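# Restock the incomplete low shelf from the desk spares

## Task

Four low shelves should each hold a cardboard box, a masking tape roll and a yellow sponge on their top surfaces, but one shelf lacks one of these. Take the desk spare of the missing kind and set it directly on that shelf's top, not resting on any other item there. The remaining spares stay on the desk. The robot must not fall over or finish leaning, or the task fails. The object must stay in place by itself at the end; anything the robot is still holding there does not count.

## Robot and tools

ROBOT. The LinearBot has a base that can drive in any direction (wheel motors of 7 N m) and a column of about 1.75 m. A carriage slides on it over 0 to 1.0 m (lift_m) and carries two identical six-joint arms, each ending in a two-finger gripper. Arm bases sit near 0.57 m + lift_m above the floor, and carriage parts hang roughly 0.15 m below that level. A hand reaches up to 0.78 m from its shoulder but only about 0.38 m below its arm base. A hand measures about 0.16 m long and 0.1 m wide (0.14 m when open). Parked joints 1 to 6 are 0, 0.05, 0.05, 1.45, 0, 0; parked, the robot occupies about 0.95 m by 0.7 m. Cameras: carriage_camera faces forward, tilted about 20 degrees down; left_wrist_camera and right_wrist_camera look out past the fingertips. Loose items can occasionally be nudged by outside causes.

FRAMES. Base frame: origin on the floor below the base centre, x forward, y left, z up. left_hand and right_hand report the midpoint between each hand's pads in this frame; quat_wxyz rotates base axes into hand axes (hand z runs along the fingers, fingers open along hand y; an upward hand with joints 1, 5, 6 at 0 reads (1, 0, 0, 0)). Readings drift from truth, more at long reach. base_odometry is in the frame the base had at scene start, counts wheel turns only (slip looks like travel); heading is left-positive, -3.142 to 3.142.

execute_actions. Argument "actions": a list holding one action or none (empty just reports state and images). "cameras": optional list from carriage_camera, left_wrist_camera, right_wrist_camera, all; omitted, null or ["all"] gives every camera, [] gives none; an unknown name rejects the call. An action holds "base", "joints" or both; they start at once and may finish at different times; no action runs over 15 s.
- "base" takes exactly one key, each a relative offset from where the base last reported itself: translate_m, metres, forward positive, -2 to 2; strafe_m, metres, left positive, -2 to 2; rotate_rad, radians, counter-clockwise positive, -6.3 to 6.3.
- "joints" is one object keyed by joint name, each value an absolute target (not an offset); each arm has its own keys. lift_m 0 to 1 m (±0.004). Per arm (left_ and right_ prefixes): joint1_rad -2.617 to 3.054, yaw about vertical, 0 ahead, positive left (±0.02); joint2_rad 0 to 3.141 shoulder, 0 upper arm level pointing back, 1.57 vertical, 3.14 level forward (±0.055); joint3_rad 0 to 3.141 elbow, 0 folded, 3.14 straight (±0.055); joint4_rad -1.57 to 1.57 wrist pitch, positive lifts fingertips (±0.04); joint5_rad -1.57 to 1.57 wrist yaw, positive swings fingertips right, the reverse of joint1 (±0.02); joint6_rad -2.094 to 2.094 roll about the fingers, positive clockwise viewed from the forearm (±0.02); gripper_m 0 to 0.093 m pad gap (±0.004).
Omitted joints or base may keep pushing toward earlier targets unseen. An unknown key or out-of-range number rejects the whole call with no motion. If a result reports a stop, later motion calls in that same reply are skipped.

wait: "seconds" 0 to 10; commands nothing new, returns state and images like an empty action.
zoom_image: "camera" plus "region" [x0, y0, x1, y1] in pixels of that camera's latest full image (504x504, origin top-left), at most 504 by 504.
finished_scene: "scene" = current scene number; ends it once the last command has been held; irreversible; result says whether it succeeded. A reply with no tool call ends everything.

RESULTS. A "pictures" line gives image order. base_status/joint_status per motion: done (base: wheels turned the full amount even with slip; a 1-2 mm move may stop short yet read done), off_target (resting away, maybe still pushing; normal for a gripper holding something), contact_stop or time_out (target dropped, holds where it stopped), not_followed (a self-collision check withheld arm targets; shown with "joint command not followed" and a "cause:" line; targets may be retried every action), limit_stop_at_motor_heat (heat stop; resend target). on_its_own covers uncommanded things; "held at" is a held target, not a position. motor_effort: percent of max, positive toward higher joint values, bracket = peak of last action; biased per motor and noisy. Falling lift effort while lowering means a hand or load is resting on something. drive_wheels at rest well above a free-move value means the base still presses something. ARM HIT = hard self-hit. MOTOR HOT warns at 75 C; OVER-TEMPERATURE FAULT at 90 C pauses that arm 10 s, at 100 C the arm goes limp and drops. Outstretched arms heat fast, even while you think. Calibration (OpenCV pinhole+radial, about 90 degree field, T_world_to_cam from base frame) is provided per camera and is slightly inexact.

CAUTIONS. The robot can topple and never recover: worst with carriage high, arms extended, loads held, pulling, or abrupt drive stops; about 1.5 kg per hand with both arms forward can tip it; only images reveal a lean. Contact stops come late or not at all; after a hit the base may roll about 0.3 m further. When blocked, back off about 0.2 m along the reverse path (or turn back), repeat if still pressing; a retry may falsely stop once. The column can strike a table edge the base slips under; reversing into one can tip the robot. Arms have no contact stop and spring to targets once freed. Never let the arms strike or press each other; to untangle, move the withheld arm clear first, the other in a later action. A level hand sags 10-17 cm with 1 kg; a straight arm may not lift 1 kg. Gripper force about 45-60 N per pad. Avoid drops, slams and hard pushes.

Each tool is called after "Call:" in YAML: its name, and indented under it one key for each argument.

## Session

Call:
execute_actions:
  actions: []

Scene clock: 0.00 s.
base_odometry: x=+0.000 y=+0.000 heading=+0.000 (m, m, rad; odometry frame)
base_status: not commanded
joint_positions: lift_m=+0.297 left_joint1_rad=-0.007 left_joint2_rad=+0.056 left_joint3_rad=+0.042 left_joint4_rad=+1.439 left_joint5_rad=-0.006 left_joint6_rad=-0.042 left_gripper_m=+0.094 right_joint1_rad=+0.020 right_joint2_rad=+0.054 right_joint3_rad=+0.026 right_joint4_rad=+1.425 right_joint5_rad=-0.044 right_joint6_rad=-0.047 right_gripper_m=+0.094
joint_status: not commanded
motor_effort: lift_m=+28 drive_wheels=+2 (%)
left_hand: x=+0.3119 y=+0.3381 z=+1.3105 quat_wxyz=(+0.997, -0.004, +0.073, -0.024) (m; base frame)
right_hand: x=+0.3193 y=-0.3290 z=+1.3052 quat_wxyz=(+0.996, -0.025, +0.086, -0.012) (m; base frame)
pictures: carriage_camera, left_wrist_camera, right_wrist_camera
camera_calibration (this result's frames):
carriage_camera: T_world_to_cam=[[-0.015215, -0.998299, -0.0562836, 0.07247], [-0.387308, 0.0577798, -0.920138, 1.25622], [0.921825, 0.0077992, -0.387528, 0.341519], [0, 0, 0, 1]] pos_world=[0.172826, -0.00290108, 1.29233]
left_wrist_camera: T_world_to_cam=[[-0.023085, -0.999502, 0.0214918, 0.326347], [0.700901, -0.0315102, -0.712562, 0.722779], [0.712885, -0.00138594, 0.70128, -1.02032], [0, 0, 0, 1]] pos_world=[0.228309, 0.347545, 1.22354]
right_wrist_camera: T_world_to_cam=[[-0.0627941, -0.997523, 0.0316942, -0.360016], [0.725627, -0.0674356, -0.684775, 0.650879], [0.685217, -0.0200016, 0.728065, -1.04947], [0, 0, 0, 1]] pos_world=[0.224214, -0.336223, 1.2212]
Images, in order (width x height): carriage_camera 504x504, left_wrist_camera 504x504, right_wrist_camera 504x504.

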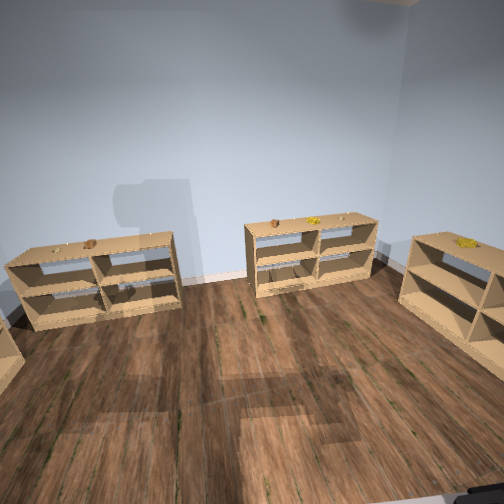

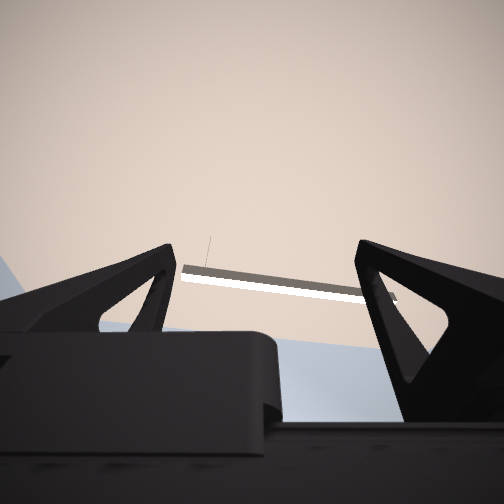

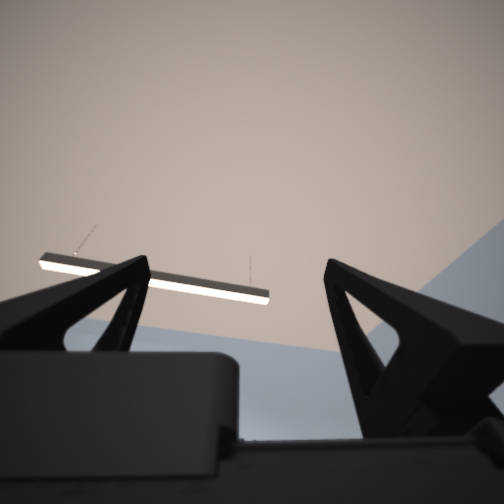

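Call:
zoom_image:
  camera: "carriage_camera"
  region: [0, 200, 210, 340]

Call:
zoom_image:
  camera: "carriage_camera"
  region: [230, 190, 504, 330]

Region (0, 200, 210, 340) of carriage_camera's 504x504 image, scaled by 2.400, with more detail than that image has.

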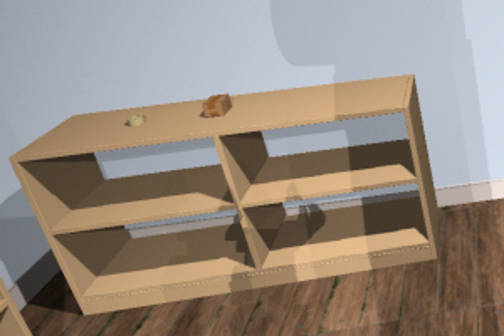

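Region (230, 190, 504, 330) of carriage_camera's 504x504 image, scaled by 1.839, with more detail than that image has; it fills the top 258 rows of this view, and the rest is white.

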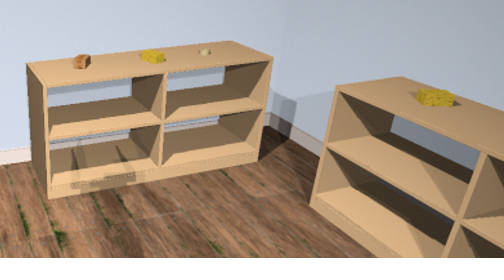

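Call:
execute_actions:
  actions:
    - {"base":{"rotate_rad":-2.917},"joints":{"lift_m":0.45}}
  cameras: ["carriage_camera"]

Scene clock: 4.57 s.
base_odometry: x=+0.000 y=+0.000 heading=-2.917 (m, m, rad; odometry frame)
base_status: done
joint_positions: lift_m=+0.450 left_joint1_rad=-0.007 left_joint2_rad=+0.056 left_joint3_rad=+0.042 left_joint4_rad=+1.435 left_joint5_rad=-0.006 left_joint6_rad=-0.042 left_gripper_m=+0.094 right_joint1_rad=+0.020 right_joint2_rad=+0.054 right_joint3_rad=+0.026 right_joint4_rad=+1.424 right_joint5_rad=-0.043 right_joint6_rad=-0.047 right_gripper_m=+0.094
joint_status: all done
motor_effort: lift_m=+28(31) drive_wheels=+4(12) (%)
left_hand: x=+0.3130 y=+0.3382 z=+1.4635 quat_wxyz=(+0.997, -0.004, +0.075, -0.024) (m; base frame)
right_hand: x=+0.3195 y=-0.3290 z=+1.4582 quat_wxyz=(+0.996, -0.024, +0.086, -0.012) (m; base frame)
pictures: carriage_camera
camera_calibration (this result's frames):
carriage_camera: T_world_to_cam=[[-0.015215, -0.998299, -0.0562836, 0.0810852], [-0.387308, 0.0577798, -0.920138, 1.39707], [0.921825, 0.0077992, -0.387528, 0.400838], [0, 0, 0, 1]] pos_world=[0.172826, -0.00290108, 1.44539]
Images, in order (width x height): carriage_camera 504x504.

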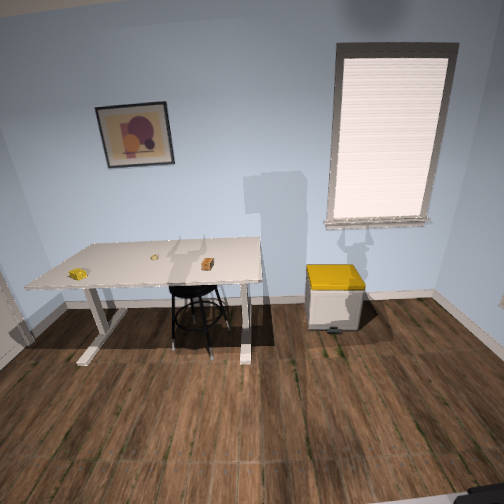

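Call:
execute_actions:
  actions:
    - {"base":{"strafe_m":0.84}}
  cameras: []

Call:
execute_actions:
  actions:
    - {"base":{"translate_m":0.85}}
  cameras: ["carriage_camera"]

Call:
zoom_image:
  camera: "carriage_camera"
  region: [100, 300, 260, 420]

Scene clock: 8.87 s.
base_odometry: x=+0.187 y=-0.819 heading=-2.917 (m, m, rad; odometry frame)
base_status: done
joint_positions: lift_m=+0.450 left_joint1_rad=-0.007 left_joint2_rad=+0.056 left_joint3_rad=+0.042 left_joint4_rad=+1.435 left_joint5_rad=-0.006 left_joint6_rad=-0.042 left_gripper_m=+0.094 right_joint1_rad=+0.020 right_joint2_rad=+0.054 right_joint3_rad=+0.026 right_joint4_rad=+1.424 right_joint5_rad=-0.043 right_joint6_rad=-0.047 right_gripper_m=+0.094
joint_status: not commanded
motor_effort: lift_m=+28(27) drive_wheels=-4(14) (%)
left_hand: x=+0.3129 y=+0.3382 z=+1.4635 quat_wxyz=(+0.997, -0.004, +0.074, -0.024) (m; base frame)
right_hand: x=+0.3195 y=-0.3290 z=+1.4582 quat_wxyz=(+0.996, -0.024, +0.086, -0.012) (m; base frame)
pictures: none
No camera images: the call's "cameras" was empty. Leave "cameras" out to get every camera's image.

Scene clock: 12.83 s.
base_odometry: x=-0.642 y=-1.009 heading=-2.917 (m, m, rad; odometry frame)
base_status: done
joint_positions: lift_m=+0.450 left_joint1_rad=-0.007 left_joint2_rad=+0.056 left_joint3_rad=+0.042 left_joint4_rad=+1.436 left_joint5_rad=-0.006 left_joint6_rad=-0.042 left_gripper_m=+0.094 right_joint1_rad=+0.020 right_joint2_rad=+0.054 right_joint3_rad=+0.026 right_joint4_rad=+1.425 right_joint5_rad=-0.043 right_joint6_rad=-0.047 right_gripper_m=+0.094
joint_status: not commanded
motor_effort: lift_m=+28(27) drive_wheels=-4(12) (%)
left_hand: x=+0.3127 y=+0.3382 z=+1.4635 quat_wxyz=(+0.997, -0.004, +0.074, -0.024) (m; base frame)
right_hand: x=+0.3193 y=-0.3290 z=+1.4583 quat_wxyz=(+0.996, -0.024, +0.086, -0.012) (m; base frame)
pictures: carriage_camera
camera_calibration (this result's frames):
carriage_camera: T_world_to_cam=[[-0.015215, -0.998299, -0.0562836, 0.0810852], [-0.387308, 0.0577798, -0.920138, 1.39707], [0.921825, 0.0077992, -0.387528, 0.400838], [0, 0, 0, 1]] pos_world=[0.172826, -0.00290108, 1.44539]
Images, in order (width x height): carriage_camera 504x504.

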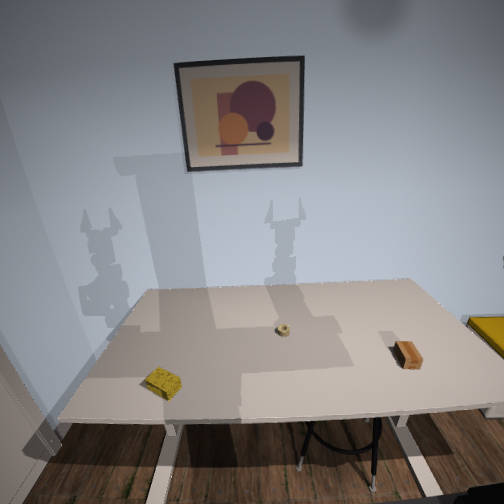

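Region (100, 300, 260, 420) of carriage_camera's 504x504 image, scaled by 3.150, with more detail than that image has; it fills the top 378 rows of this view, and the rest is white.

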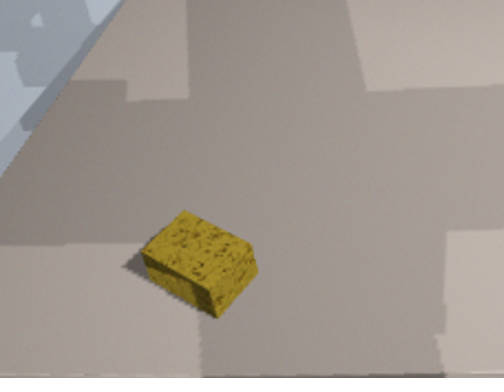

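Call:
execute_actions:
  actions:
    - {"base":{"translate_m":0.115},"joints":{"lift_m":0.42,"left_joint1_rad":-0.06,"left_joint2_rad":2.34,"left_joint3_rad":1.25,"left_joint4_rad":-0.48,"left_joint5_rad":0,"left_joint6_rad":-1.1,"left_gripper_m":0.093}}
  cameras: ["carriage_camera","left_wrist_camera"]

Scene clock: 15.53 s.
base_odometry: x=-0.754 y=-1.034 heading=-2.917 (m, m, rad; odometry frame)
base_status: done
joint_positions: lift_m=+0.420 left_joint1_rad=-0.050 left_joint2_rad=+2.344 left_joint3_rad=+1.244 left_joint4_rad=-0.480 left_joint5_rad=-0.002 left_joint6_rad=-1.093 left_gripper_m=+0.093 right_joint1_rad=+0.020 right_joint2_rad=+0.054 right_joint3_rad=+0.026 right_joint4_rad=+1.426 right_joint5_rad=-0.043 right_joint6_rad=-0.047 right_gripper_m=+0.094
joint_status: all done
motor_effort: lift_m=+29(31) drive_wheels=-4(12) (%)
left_hand: x=+0.6403 y=+0.3195 z=+0.8706 quat_wxyz=(-0.003, -0.498, +0.867, +0.003) (m; base frame)
right_hand: x=+0.3192 y=-0.3290 z=+1.4282 quat_wxyz=(+0.996, -0.024, +0.086, -0.012) (m; base frame)
pictures: carriage_camera, left_wrist_camera
camera_calibration (this result's frames):
carriage_camera: T_world_to_cam=[[-0.015215, -0.998299, -0.0562836, 0.0793904], [-0.387308, 0.0577798, -0.920138, 1.36936], [0.921825, 0.0077992, -0.387528, 0.389168], [0, 0, 0, 1]] pos_world=[0.172826, -0.00290108, 1.41528]
left_wrist_camera: T_world_to_cam=[[0.852001, -0.523048, -0.0226883, -0.349273], [-0.404549, -0.685246, 0.605622, -0.0523253], [-0.332316, -0.506812, -0.795429, 1.18783], [0, 0, 0, 1]] pos_world=[0.671146, 0.383462, 0.968596]
Images, in order (width x height): carriage_camera 504x504, left_wrist_camera 504x504.

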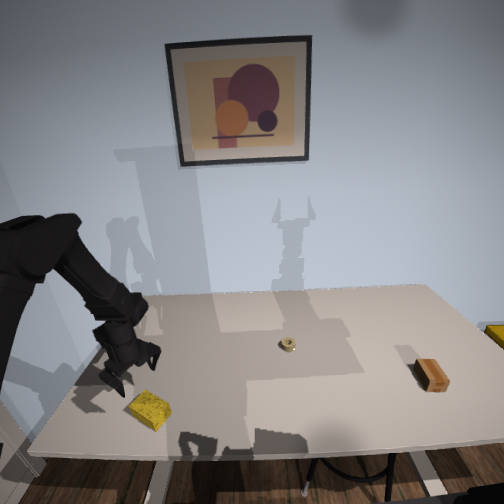

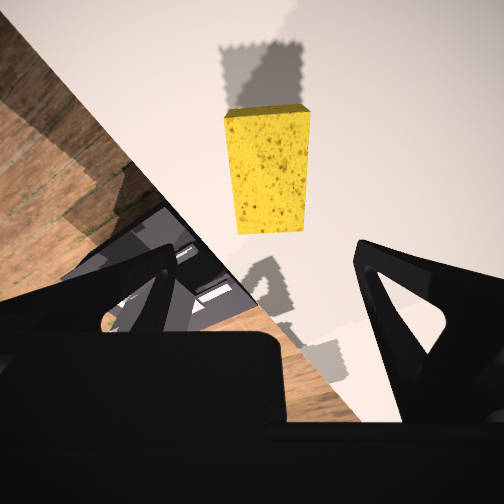

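Call:
execute_actions:
  actions:
    - {"joints":{"lift_m":0.335}}
  cameras: ["carriage_camera","left_wrist_camera"]

Scene clock: 16.60 s.
base_odometry: x=-0.754 y=-1.034 heading=-2.917 (m, m, rad; odometry frame)
base_status: not commanded
joint_positions: lift_m=+0.335 left_joint1_rad=-0.050 left_joint2_rad=+2.344 left_joint3_rad=+1.244 left_joint4_rad=-0.480 left_joint5_rad=-0.002 left_joint6_rad=-1.093 left_gripper_m=+0.093 right_joint1_rad=+0.020 right_joint2_rad=+0.054 right_joint3_rad=+0.026 right_joint4_rad=+1.426 right_joint5_rad=-0.043 right_joint6_rad=-0.047 right_gripper_m=+0.094
joint_status: all done
motor_effort: lift_m=+28(27) drive_wheels=-4(5) (%)
left_hand: x=+0.6402 y=+0.3195 z=+0.7856 quat_wxyz=(-0.004, -0.498, +0.867, +0.004) (m; base frame)
right_hand: x=+0.3192 y=-0.3290 z=+1.3432 quat_wxyz=(+0.996, -0.024, +0.086, -0.012) (m; base frame)
pictures: carriage_camera, left_wrist_camera
camera_calibration (this result's frames):
carriage_camera: T_world_to_cam=[[-0.015215, -0.998299, -0.0562836, 0.074606], [-0.387308, 0.0577798, -0.920138, 1.29114], [0.921825, 0.0077992, -0.387528, 0.356226], [0, 0, 0, 1]] pos_world=[0.172826, -0.00290108, 1.33027]
left_wrist_camera: T_world_to_cam=[[0.851992, -0.523048, -0.0230228, -0.350851], [-0.404318, -0.685258, 0.605763, -0.00113439], [-0.332619, -0.506797, -0.795312, 1.12028], [0, 0, 0, 1]] pos_world=[0.67109, 0.383465, 0.883581]
Images, in order (width x height): carriage_camera 504x504, left_wrist_camera 504x504.

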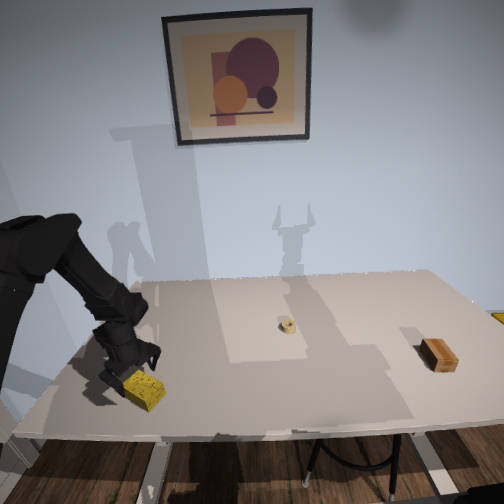

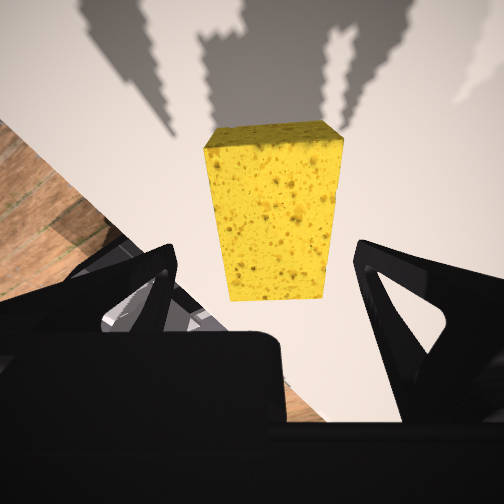

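Call:
execute_actions:
  actions:
    - {"joints":{"lift_m":0.281}}
  cameras: ["left_wrist_camera"]

Call:
execute_actions:
  actions:
    - {"joints":{"left_gripper_m":0.045}}
  cameras: ["left_wrist_camera"]

Scene clock: 17.47 s.
base_odometry: x=-0.754 y=-1.034 heading=-2.917 (m, m, rad; odometry frame)
base_status: not commanded
joint_positions: lift_m=+0.281 left_joint1_rad=-0.050 left_joint2_rad=+2.347 left_joint3_rad=+1.244 left_joint4_rad=-0.481 left_joint5_rad=-0.002 left_joint6_rad=-1.093 left_gripper_m=+0.093 right_joint1_rad=+0.020 right_joint2_rad=+0.054 right_joint3_rad=+0.026 right_joint4_rad=+1.426 right_joint5_rad=-0.043 right_joint6_rad=-0.047 right_gripper_m=+0.094
joint_status: all done
motor_effort: lift_m=+29(30) drive_wheels=+3(4) (%)
left_hand: x=+0.6394 y=+0.3196 z=+0.7306 quat_wxyz=(-0.005, -0.498, +0.867, +0.004) (m; base frame)
right_hand: x=+0.3192 y=-0.3290 z=+1.2892 quat_wxyz=(+0.996, -0.024, +0.086, -0.012) (m; base frame)
pictures: left_wrist_camera
camera_calibration (this result's frames):
left_wrist_camera: T_world_to_cam=[[0.851908, -0.523043, -0.0260334, -0.349117], [-0.402239, -0.685361, 0.607029, 0.0296055], [-0.335345, -0.506661, -0.794253, 1.07725], [0, 0, 0, 1]] pos_world=[0.670575, 0.383491, 0.828553]
Images, in order (width x height): left_wrist_camera 504x504.

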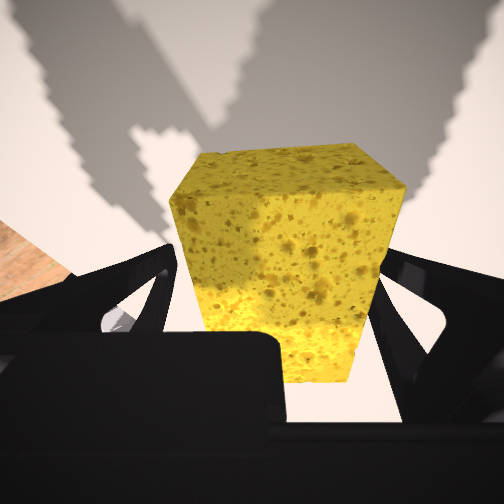

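Scene clock: 18.07 s.
base_odometry: x=-0.754 y=-1.034 heading=-2.917 (m, m, rad; odometry frame)
base_status: not commanded
joint_positions: lift_m=+0.281 left_joint1_rad=-0.050 left_joint2_rad=+2.347 left_joint3_rad=+1.244 left_joint4_rad=-0.481 left_joint5_rad=-0.002 left_joint6_rad=-1.093 left_gripper_m=+0.059 right_joint1_rad=+0.020 right_joint2_rad=+0.054 right_joint3_rad=+0.026 right_joint4_rad=+1.426 right_joint5_rad=-0.043 right_joint6_rad=-0.047 right_gripper_m=+0.094
joint_status: left_gripper_m off_target (ended at +0.059, target +0.045)
motor_effort: lift_m=+29(29) drive_wheels=-3(3) (%)
left_hand: x=+0.6394 y=+0.3196 z=+0.7306 quat_wxyz=(-0.005, -0.498, +0.867, +0.004) (m; base frame)
right_hand: x=+0.3192 y=-0.3290 z=+1.2892 quat_wxyz=(+0.996, -0.024, +0.086, -0.012) (m; base frame)
pictures: left_wrist_camera
camera_calibration (this result's frames):
left_wrist_camera: T_world_to_cam=[[0.851908, -0.523043, -0.0260334, -0.349117], [-0.402239, -0.685361, 0.607029, 0.0296055], [-0.335345, -0.506661, -0.794253, 1.07725], [0, 0, 0, 1]] pos_world=[0.670575, 0.383491, 0.828553]
Images, in order (width x height): left_wrist_camera 504x504.

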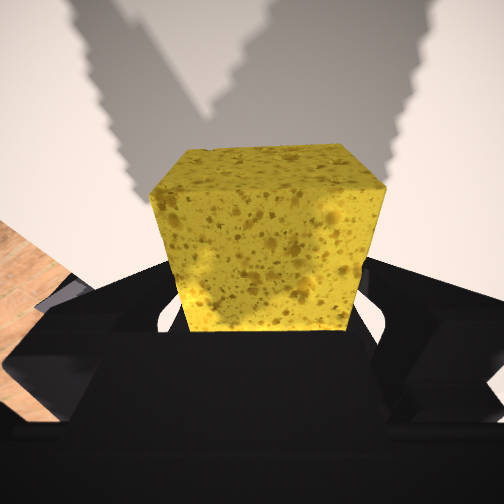

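Call:
execute_actions:
  actions:
    - {"joints":{"lift_m":0.40,"left_gripper_m":0.045}}
  cameras: ["left_wrist_camera"]

Call:
execute_actions:
  actions:
    - {"base":{"translate_m":-0.6},"joints":{"left_joint2_rad":1.8,"left_joint3_rad":1.0,"left_joint4_rad":-0.77,"left_gripper_m":0.045}}
  cameras: []

Call:
execute_actions:
  actions:
    - {"base":{"rotate_rad":3.1416},"joints":{"left_gripper_m":0.045}}
  cameras: ["carriage_camera","left_wrist_camera"]

Scene clock: 19.50 s.
base_odometry: x=-0.754 y=-1.034 heading=-2.917 (m, m, rad; odometry frame)
base_status: not commanded
joint_positions: lift_m=+0.400 left_joint1_rad=-0.050 left_joint2_rad=+2.344 left_joint3_rad=+1.244 left_joint4_rad=-0.480 left_joint5_rad=-0.002 left_joint6_rad=-1.093 left_gripper_m=+0.059 right_joint1_rad=+0.020 right_joint2_rad=+0.054 right_joint3_rad=+0.026 right_joint4_rad=+1.426 right_joint5_rad=-0.043 right_joint6_rad=-0.047 right_gripper_m=+0.094
joint_status: left_gripper_m off_target (ended at +0.059, target +0.045); the others done
motor_effort: lift_m=+27(32) drive_wheels=+3(4) (%)
left_hand: x=+0.6404 y=+0.3195 z=+0.8509 quat_wxyz=(-0.003, -0.498, +0.867, +0.003) (m; base frame)
right_hand: x=+0.3192 y=-0.3290 z=+1.4083 quat_wxyz=(+0.996, -0.024, +0.086, -0.012) (m; base frame)
pictures: left_wrist_camera
camera_calibration (this result's frames):
left_wrist_camera: T_world_to_cam=[[0.85201, -0.523048, -0.0223537, -0.350092], [-0.40478, -0.685235, 0.605481, -0.0401385], [-0.332013, -0.506827, -0.795546, 1.17215], [0, 0, 0, 1]] pos_world=[0.671204, 0.383459, 0.948978]
Images, in order (width x height): left_wrist_camera 504x504.

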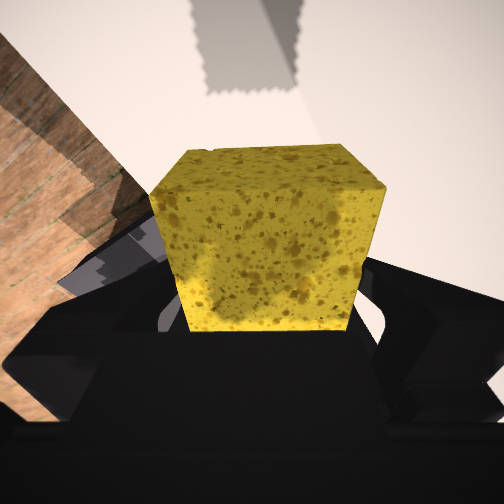

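Scene clock: 22.87 s.
base_odometry: x=-0.169 y=-0.900 heading=-2.916 (m, m, rad; odometry frame)
base_status: done
joint_positions: lift_m=+0.400 left_joint1_rad=-0.051 left_joint2_rad=+1.808 left_joint3_rad=+1.008 left_joint4_rad=-0.769 left_joint5_rad=-0.002 left_joint6_rad=-1.093 left_gripper_m=+0.059 right_joint1_rad=+0.020 right_joint2_rad=+0.054 right_joint3_rad=+0.026 right_joint4_rad=+1.425 right_joint5_rad=-0.044 right_joint6_rad=-0.047 right_gripper_m=+0.094
joint_status: left_gripper_m off_target (ended at +0.059, target +0.045); the others done
motor_effort: lift_m=+27(28) drive_wheels=-5(20) (%)
left_hand: x=+0.5700 y=+0.3226 z=+0.9757 quat_wxyz=(+0.001, -0.498, +0.867, +0.000) (m; base frame)
right_hand: x=+0.3194 y=-0.3290 z=+1.4082 quat_wxyz=(+0.996, -0.025, +0.086, -0.012) (m; base frame)
pictures: none
No camera images: the call's "cameras" was empty. Leave "cameras" out to get every camera's image.

Scene clock: 27.13 s.
base_odometry: x=-0.169 y=-0.900 heading=+0.226 (m, m, rad; odometry frame)
base_status: done
joint_positions: lift_m=+0.400 left_joint1_rad=-0.052 left_joint2_rad=+1.808 left_joint3_rad=+1.008 left_joint4_rad=-0.766 left_joint5_rad=-0.002 left_joint6_rad=-1.093 left_gripper_m=+0.059 right_joint1_rad=+0.020 right_joint2_rad=+0.054 right_joint3_rad=+0.026 right_joint4_rad=+1.423 right_joint5_rad=-0.044 right_joint6_rad=-0.047 right_gripper_m=+0.094
joint_status: left_gripper_m off_target (ended at +0.059, target +0.045)
motor_effort: lift_m=+28(28) drive_wheels=+4(16) (%)
left_hand: x=+0.5707 y=+0.3224 z=+0.9757 quat_wxyz=(+0.003, -0.497, +0.868, +0.000) (m; base frame)
right_hand: x=+0.3197 y=-0.3290 z=+1.4082 quat_wxyz=(+0.996, -0.025, +0.087, -0.012) (m; base frame)
pictures: carriage_camera, left_wrist_camera
camera_calibration (this result's frames):
carriage_camera: T_world_to_cam=[[-0.015215, -0.998299, -0.0562836, 0.0782707], [-0.387308, 0.0577798, -0.920138, 1.35105], [0.921825, 0.0077992, -0.387528, 0.381459], [0, 0, 0, 1]] pos_world=[0.172826, -0.00290108, 1.39539]
left_wrist_camera: T_world_to_cam=[[0.85124, -0.524679, -0.0101555, -0.297316], [-0.414595, -0.68425, 0.599927, -0.131267], [-0.321718, -0.506471, -0.79999, 1.24806], [0, 0, 0, 1]] pos_world=[0.600188, 0.386291, 1.07417]
Images, in order (width x height): carriage_camera 504x504, left_wrist_camera 504x504.

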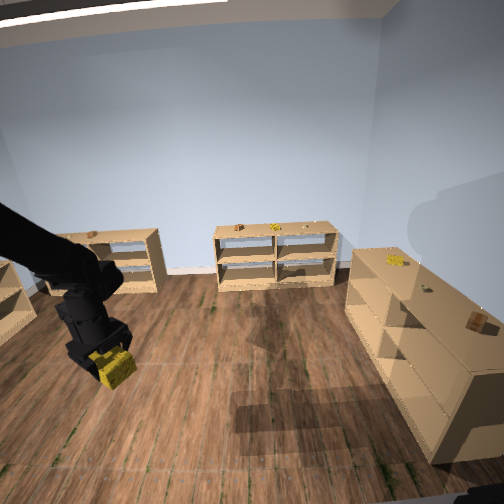

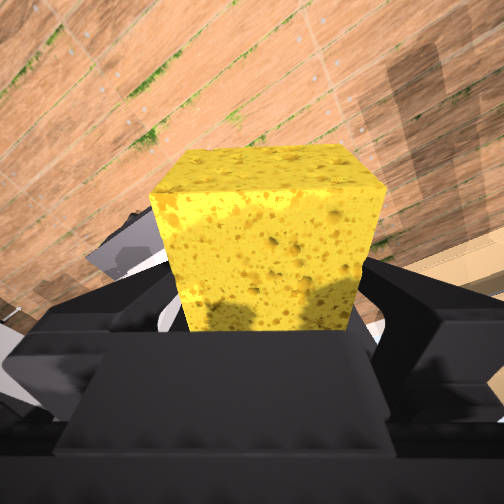

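Call:
execute_actions:
  actions:
    - {"base":{"strafe_m":1.02},"joints":{"left_gripper_m":0.045,"lift_m":0.3}}
  cameras: ["carriage_camera"]

Call:
execute_actions:
  actions:
    - {"base":{"translate_m":1.7},"joints":{"left_gripper_m":0.045}}
  cameras: ["carriage_camera"]

Scene clock: 31.63 s.
base_odometry: x=-0.398 y=+0.094 heading=+0.226 (m, m, rad; odometry frame)
base_status: done
joint_positions: lift_m=+0.300 left_joint1_rad=-0.052 left_joint2_rad=+1.806 left_joint3_rad=+1.008 left_joint4_rad=-0.769 left_joint5_rad=-0.001 left_joint6_rad=-1.093 left_gripper_m=+0.059 right_joint1_rad=+0.020 right_joint2_rad=+0.054 right_joint3_rad=+0.026 right_joint4_rad=+1.423 right_joint5_rad=-0.044 right_joint6_rad=-0.047 right_gripper_m=+0.094
joint_status: left_gripper_m off_target (ended at +0.059, target +0.045); the others done
motor_effort: lift_m=+28(32) drive_wheels=+5(16) (%)
left_hand: x=+0.5702 y=+0.3222 z=+0.8760 quat_wxyz=(+0.002, -0.497, +0.868, +0.000) (m; base frame)
right_hand: x=+0.3197 y=-0.3290 z=+1.3081 quat_wxyz=(+0.996, -0.025, +0.087, -0.012) (m; base frame)
pictures: carriage_camera
camera_calibration (this result's frames):
carriage_camera: T_world_to_cam=[[-0.015215, -0.998299, -0.0562836, 0.0726375], [-0.387308, 0.0577798, -0.920138, 1.25896], [0.921825, 0.0077992, -0.387528, 0.342672], [0, 0, 0, 1]] pos_world=[0.172826, -0.00290108, 1.2953]
Images, in order (width x height): carriage_camera 504x504.

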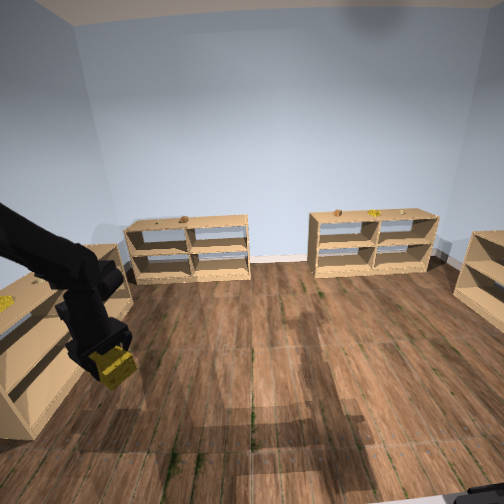

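Scene clock: 37.33 s.
base_odometry: x=+1.258 y=+0.476 heading=+0.227 (m, m, rad; odometry frame)
base_status: done
joint_positions: lift_m=+0.300 left_joint1_rad=-0.052 left_joint2_rad=+1.806 left_joint3_rad=+1.008 left_joint4_rad=-0.770 left_joint5_rad=-0.001 left_joint6_rad=-1.093 left_gripper_m=+0.059 right_joint1_rad=+0.020 right_joint2_rad=+0.054 right_joint3_rad=+0.026 right_joint4_rad=+1.424 right_joint5_rad=-0.044 right_joint6_rad=-0.047 right_gripper_m=+0.094
joint_status: left_gripper_m off_target (ended at +0.059, target +0.045)
motor_effort: lift_m=+29(28) drive_wheels=-4(12) (%)
left_hand: x=+0.5698 y=+0.3222 z=+0.8760 quat_wxyz=(+0.001, -0.497, +0.868, +0.000) (m; base frame)
right_hand: x=+0.3196 y=-0.3290 z=+1.3081 quat_wxyz=(+0.996, -0.025, +0.087, -0.012) (m; base frame)
pictures: carriage_camera
camera_calibration (this result's frames):
carriage_camera: T_world_to_cam=[[-0.015215, -0.998299, -0.0562836, 0.0726375], [-0.387308, 0.0577798, -0.920138, 1.25896], [0.921825, 0.0077992, -0.387528, 0.342672], [0, 0, 0, 1]] pos_world=[0.172826, -0.00290108, 1.2953]
Images, in order (width x height): carriage_camera 504x504.

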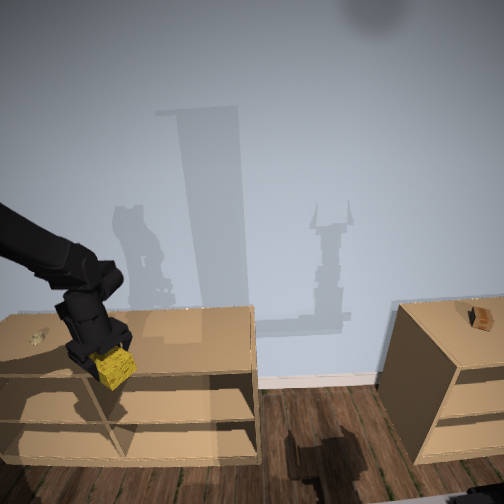

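Call:
execute_actions:
  actions:
    - {"base":{"translate_m":0.3},"joints":{"left_gripper_m":0.045,"left_joint2_rad":2.34,"left_joint3_rad":1.25,"left_joint4_rad":-0.48}}
  cameras: ["carriage_camera","left_wrist_camera"]

Scene clock: 40.00 s.
base_odometry: x=+1.550 y=+0.544 heading=+0.227 (m, m, rad; odometry frame)
base_status: done
joint_positions: lift_m=+0.300 left_joint1_rad=-0.052 left_joint2_rad=+2.351 left_joint3_rad=+1.247 left_joint4_rad=-0.482 left_joint5_rad=-0.001 left_joint6_rad=-1.093 left_gripper_m=+0.059 right_joint1_rad=+0.020 right_joint2_rad=+0.054 right_joint3_rad=+0.026 right_joint4_rad=+1.423 right_joint5_rad=-0.044 right_joint6_rad=-0.047 right_gripper_m=+0.094
joint_status: left_gripper_m off_target (ended at +0.059, target +0.045); the others done
motor_effort: lift_m=+29(28) drive_wheels=-5(11) (%)
left_hand: x=+0.6394 y=+0.3186 z=+0.7488 quat_wxyz=(-0.006, -0.497, +0.867, +0.005) (m; base frame)
right_hand: x=+0.3197 y=-0.3290 z=+1.3081 quat_wxyz=(+0.996, -0.025, +0.087, -0.012) (m; base frame)
pictures: carriage_camera, left_wrist_camera
camera_calibration (this result's frames):
carriage_camera: T_world_to_cam=[[-0.015215, -0.998299, -0.0562836, 0.0726375], [-0.387308, 0.0577798, -0.920138, 1.25896], [0.921825, 0.0077992, -0.387528, 0.342672], [0, 0, 0, 1]] pos_world=[0.172826, -0.00290108, 1.2953]
left_wrist_camera: T_world_to_cam=[[0.851063, -0.524351, -0.0273443, -0.347195], [-0.402096, -0.684354, 0.608258, 0.0165862], [-0.337654, -0.506671, -0.793268, 1.09191], [0, 0, 0, 1]] pos_world=[0.670843, 0.382539, 0.846597]
Images, in order (width x height): carriage_camera 504x504, left_wrist_camera 504x504.

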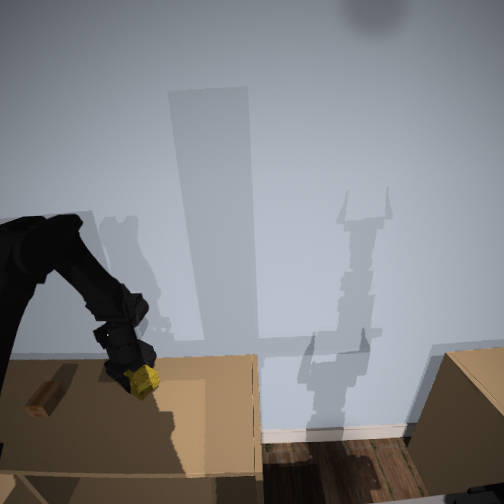

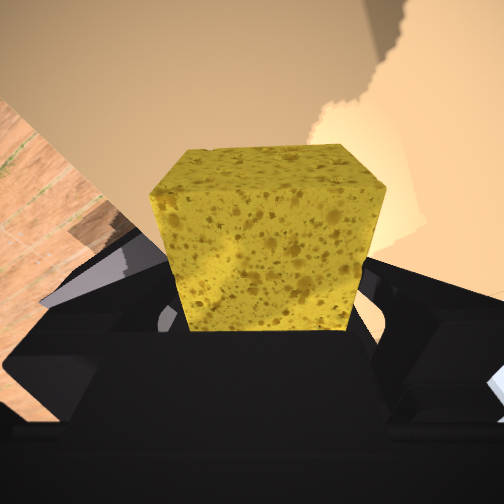

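Call:
execute_actions:
  actions:
    - {"joints":{"left_gripper_m":0.045,"lift_m":0.178}}
  cameras: ["carriage_camera","left_wrist_camera"]

Scene clock: 41.10 s.
base_odometry: x=+1.550 y=+0.544 heading=+0.227 (m, m, rad; odometry frame)
base_status: not commanded
joint_positions: lift_m=+0.178 left_joint1_rad=-0.052 left_joint2_rad=+2.347 left_joint3_rad=+1.247 left_joint4_rad=-0.481 left_joint5_rad=-0.001 left_joint6_rad=-1.093 left_gripper_m=+0.059 right_joint1_rad=+0.020 right_joint2_rad=+0.054 right_joint3_rad=+0.026 right_joint4_rad=+1.423 right_joint5_rad=-0.044 right_joint6_rad=-0.047 right_gripper_m=+0.094
joint_status: left_gripper_m off_target (ended at +0.059, target +0.045); the others done
motor_effort: lift_m=+28(23) drive_wheels=+4(5) (%)
left_hand: x=+0.6406 y=+0.3185 z=+0.6281 quat_wxyz=(-0.004, -0.497, +0.867, +0.003) (m; base frame)
right_hand: x=+0.3197 y=-0.3290 z=+1.1861 quat_wxyz=(+0.996, -0.025, +0.087, -0.012) (m; base frame)
pictures: carriage_camera, left_wrist_camera
camera_calibration (this result's frames):
carriage_camera: T_world_to_cam=[[-0.015215, -0.998299, -0.0562836, 0.0657708], [-0.387308, 0.0577798, -0.920138, 1.1467], [0.921825, 0.0077992, -0.387528, 0.295393], [0, 0, 0, 1]] pos_world=[0.172826, -0.00290108, 1.1733]
left_wrist_camera: T_world_to_cam=[[0.851188, -0.524357, -0.022994, -0.354387], [-0.405104, -0.684198, 0.606435, 0.0934652], [-0.333721, -0.506875, -0.7948, 0.99507], [0, 0, 0, 1]] pos_world=[0.671589, 0.3825, 0.726052]
Images, in order (width x height): carriage_camera 504x504, left_wrist_camera 504x504.

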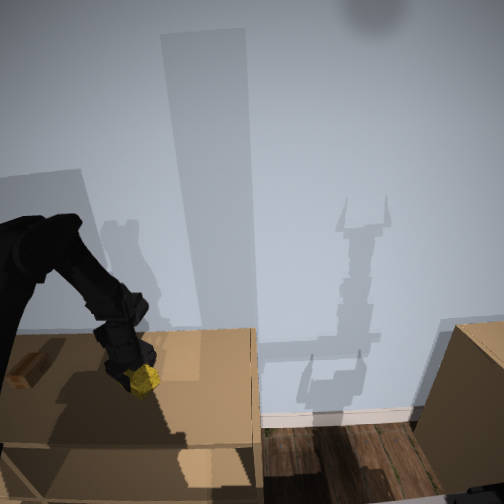

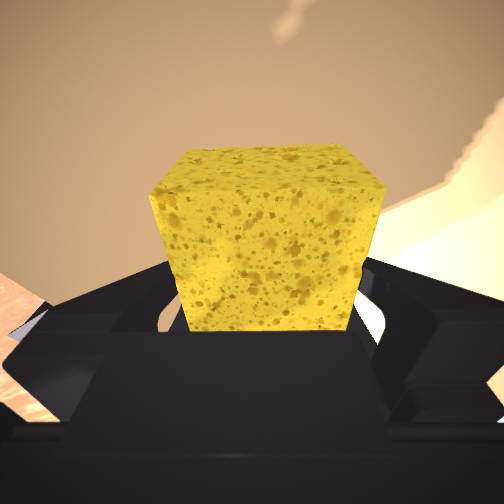

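Call:
execute_actions:
  actions:
    - {"joints":{"left_gripper_m":0.045,"lift_m":0.171}}
  cameras: []

Scene clock: 41.73 s.
base_odometry: x=+1.550 y=+0.544 heading=+0.227 (m, m, rad; odometry frame)
base_status: not commanded
joint_positions: lift_m=+0.171 left_joint1_rad=-0.052 left_joint2_rad=+2.347 left_joint3_rad=+1.247 left_joint4_rad=-0.481 left_joint5_rad=-0.001 left_joint6_rad=-1.093 left_gripper_m=+0.059 right_joint1_rad=+0.020 right_joint2_rad=+0.054 right_joint3_rad=+0.026 right_joint4_rad=+1.423 right_joint5_rad=-0.044 right_joint6_rad=-0.047 right_gripper_m=+0.094
joint_status: left_gripper_m off_target (ended at +0.059, target +0.045); the others done
motor_effort: lift_m=+28(27) drive_wheels=+4(7) (%)
left_hand: x=+0.6406 y=+0.3185 z=+0.6212 quat_wxyz=(-0.004, -0.497, +0.867, +0.003) (m; base frame)
right_hand: x=+0.3198 y=-0.3290 z=+1.1791 quat_wxyz=(+0.996, -0.025, +0.087, -0.012) (m; base frame)
pictures: none
No camera images: the call's "cameras" was empty. Leave "cameras" out to get every camera's image.

Call:
execute_actions:
  actions:
    - {"joints":{"left_gripper_m":0.045,"lift_m":0.165}}
  cameras: ["carriage_camera"]

Scene clock: 42.23 s.
base_odometry: x=+1.550 y=+0.544 heading=+0.227 (m, m, rad; odometry frame)
base_status: not commanded
joint_positions: lift_m=+0.165 left_joint1_rad=-0.052 left_joint2_rad=+2.334 left_joint3_rad=+1.247 left_joint4_rad=-0.493 left_joint5_rad=-0.001 left_joint6_rad=-1.093 left_gripper_m=+0.059 right_joint1_rad=+0.020 right_joint2_rad=+0.054 right_joint3_rad=+0.026 right_joint4_rad=+1.423 right_joint5_rad=-0.044 right_joint6_rad=-0.047 right_gripper_m=+0.094
joint_status: left_gripper_m off_target (ended at +0.059, target +0.045); the others done
motor_effort: lift_m=+28(28) drive_wheels=+4(4) (%)
left_hand: x=+0.6407 y=+0.3185 z=+0.6198 quat_wxyz=(-0.004, -0.497, +0.867, +0.003) (m; base frame)
right_hand: x=+0.3197 y=-0.3290 z=+1.1732 quat_wxyz=(+0.996, -0.025, +0.087, -0.012) (m; base frame)
pictures: carriage_camera
camera_calibration (this result's frames):
carriage_camera: T_world_to_cam=[[-0.015215, -0.998299, -0.0562836, 0.0650473], [-0.387308, 0.0577798, -0.920138, 1.13487], [0.921825, 0.0077992, -0.387528, 0.290412], [0, 0, 0, 1]] pos_world=[0.172826, -0.00290108, 1.16044]
Images, in order (width x height): carriage_camera 504x504.

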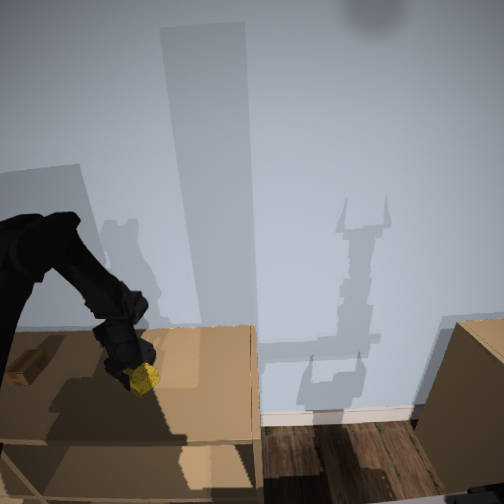

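Contact reached. Release and raise.

Call:
execute_actions:
  actions:
    - {"joints":{"left_gripper_m":0.093}}
  cameras: ["left_wrist_camera"]

Call:
execute_actions:
  actions:
    - {"joints":{"lift_m":0.3}}
  cameras: ["carriage_camera","left_wrist_camera"]

Scene clock: 42.90 s.
base_odometry: x=+1.550 y=+0.544 heading=+0.227 (m, m, rad; odometry frame)
base_status: not commanded
joint_positions: lift_m=+0.165 left_joint1_rad=-0.052 left_joint2_rad=+2.335 left_joint3_rad=+1.247 left_joint4_rad=-0.489 left_joint5_rad=-0.001 left_joint6_rad=-1.093 left_gripper_m=+0.093 right_joint1_rad=+0.020 right_joint2_rad=+0.054 right_joint3_rad=+0.026 right_joint4_rad=+1.423 right_joint5_rad=-0.044 right_joint6_rad=-0.047 right_gripper_m=+0.094
joint_status: all done
motor_effort: lift_m=+26(27) drive_wheels=+4(4) (%)
left_hand: x=+0.6413 y=+0.3184 z=+0.6194 quat_wxyz=(-0.003, -0.497, +0.867, +0.002) (m; base frame)
right_hand: x=+0.3197 y=-0.3290 z=+1.1732 quat_wxyz=(+0.996, -0.025, +0.087, -0.012) (m; base frame)
pictures: left_wrist_camera
camera_calibration (this result's frames):
left_wrist_camera: T_world_to_cam=[[0.851255, -0.524366, -0.0201336, -0.357097], [-0.406937, -0.683872, 0.605575, 0.100599], [-0.331312, -0.507306, -0.795533, 0.987374], [0, 0, 0, 1]] pos_world=[0.672047, 0.382448, 0.717379]
Images, in order (width x height): left_wrist_camera 504x504.

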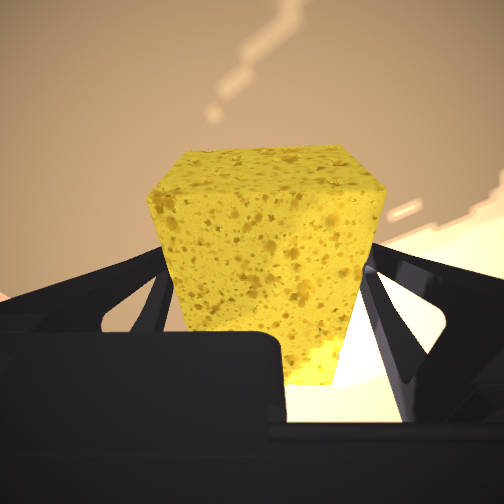

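Scene clock: 43.97 s.
base_odometry: x=+1.550 y=+0.544 heading=+0.227 (m, m, rad; odometry frame)
base_status: not commanded
joint_positions: lift_m=+0.300 left_joint1_rad=-0.052 left_joint2_rad=+2.344 left_joint3_rad=+1.247 left_joint4_rad=-0.483 left_joint5_rad=-0.001 left_joint6_rad=-1.093 left_gripper_m=+0.093 right_joint1_rad=+0.020 right_joint2_rad=+0.054 right_joint3_rad=+0.026 right_joint4_rad=+1.423 right_joint5_rad=-0.044 right_joint6_rad=-0.047 right_gripper_m=+0.094
joint_status: all done
motor_effort: lift_m=+28(34) drive_wheels=+4(4) (%)
left_hand: x=+0.6410 y=+0.3184 z=+0.7514 quat_wxyz=(-0.003, -0.497, +0.867, +0.003) (m; base frame)
right_hand: x=+0.3197 y=-0.3290 z=+1.3082 quat_wxyz=(+0.996, -0.025, +0.087, -0.012) (m; base frame)
pictures: carriage_camera, left_wrist_camera
camera_calibration (this result's frames):
carriage_camera: T_world_to_cam=[[-0.015215, -0.998299, -0.0562836, 0.0726425], [-0.387308, 0.0577798, -0.920138, 1.25904], [0.921825, 0.0077992, -0.387528, 0.342707], [0, 0, 0, 1]] pos_world=[0.172826, -0.00290108, 1.29539]
left_wrist_camera: T_world_to_cam=[[0.851223, -0.524365, -0.0214724, -0.353083], [-0.406014, -0.68392, 0.60614, 0.0195107], [-0.332524, -0.507242, -0.795068, 1.09269], [0, 0, 0, 1]] pos_world=[0.67182, 0.38246, 0.849357]
Images, in order (width x height): carriage_camera 504x504, left_wrist_camera 504x504.

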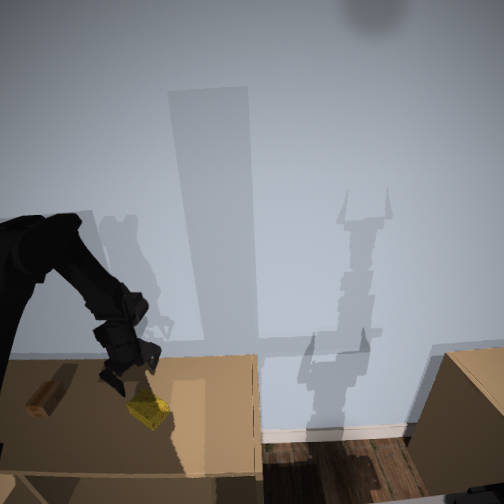

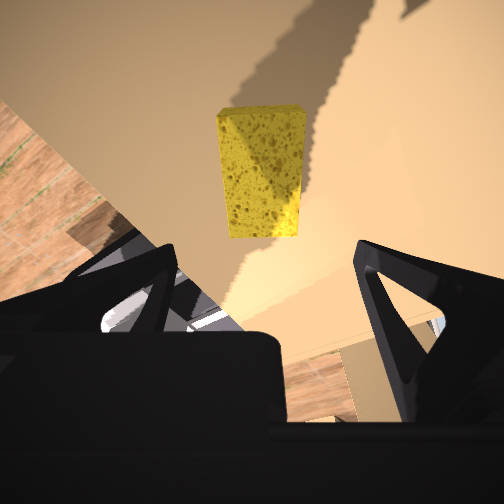

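Call:
execute_actions:
  actions:
    - {"base":{"translate_m":-0.3},"joints":{"left_joint1_rad":0,"left_joint2_rad":0.05,"left_joint3_rad":0.05,"left_joint4_rad":1.45,"left_joint6_rad":0}}
  cameras: ["carriage_camera"]

Scene clock: 46.60 s.
base_odometry: x=+1.258 y=+0.476 heading=+0.228 (m, m, rad; odometry frame)
base_status: done
joint_positions: lift_m=+0.300 left_joint1_rad=-0.001 left_joint2_rad=+0.055 left_joint3_rad=+0.064 left_joint4_rad=+1.460 left_joint5_rad=+0.000 left_joint6_rad=-0.007 left_gripper_m=+0.093 right_joint1_rad=+0.020 right_joint2_rad=+0.054 right_joint3_rad=+0.026 right_joint4_rad=+1.424 right_joint5_rad=-0.044 right_joint6_rad=-0.047 right_gripper_m=+0.094
joint_status: all done
motor_effort: lift_m=+28(29) drive_wheels=-5(14) (%)
left_hand: x=+0.3002 y=+0.3373 z=+1.3201 quat_wxyz=(+0.999, +0.000, +0.051, -0.004) (m; base frame)
right_hand: x=+0.3195 y=-0.3290 z=+1.3082 quat_wxyz=(+0.996, -0.025, +0.086, -0.012) (m; base frame)
pictures: carriage_camera
camera_calibration (this result's frames):
carriage_camera: T_world_to_cam=[[-0.015215, -0.998299, -0.0562836, 0.0726425], [-0.387308, 0.0577798, -0.920138, 1.25904], [0.921825, 0.0077992, -0.387528, 0.342707], [0, 0, 0, 1]] pos_world=[0.172826, -0.00290108, 1.29539]
Images, in order (width x height): carriage_camera 504x504.

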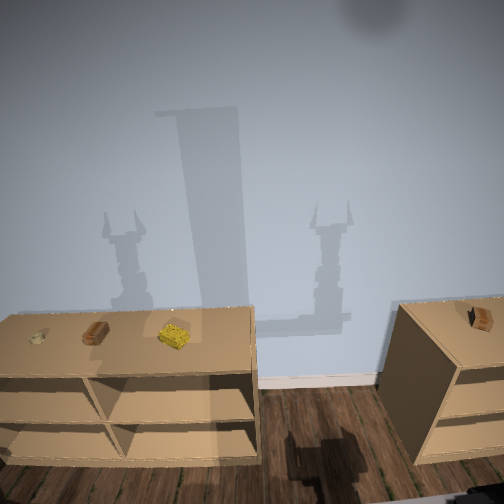

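Call:
finished_scene:
  scene: 2

The scene is finished: the task was done.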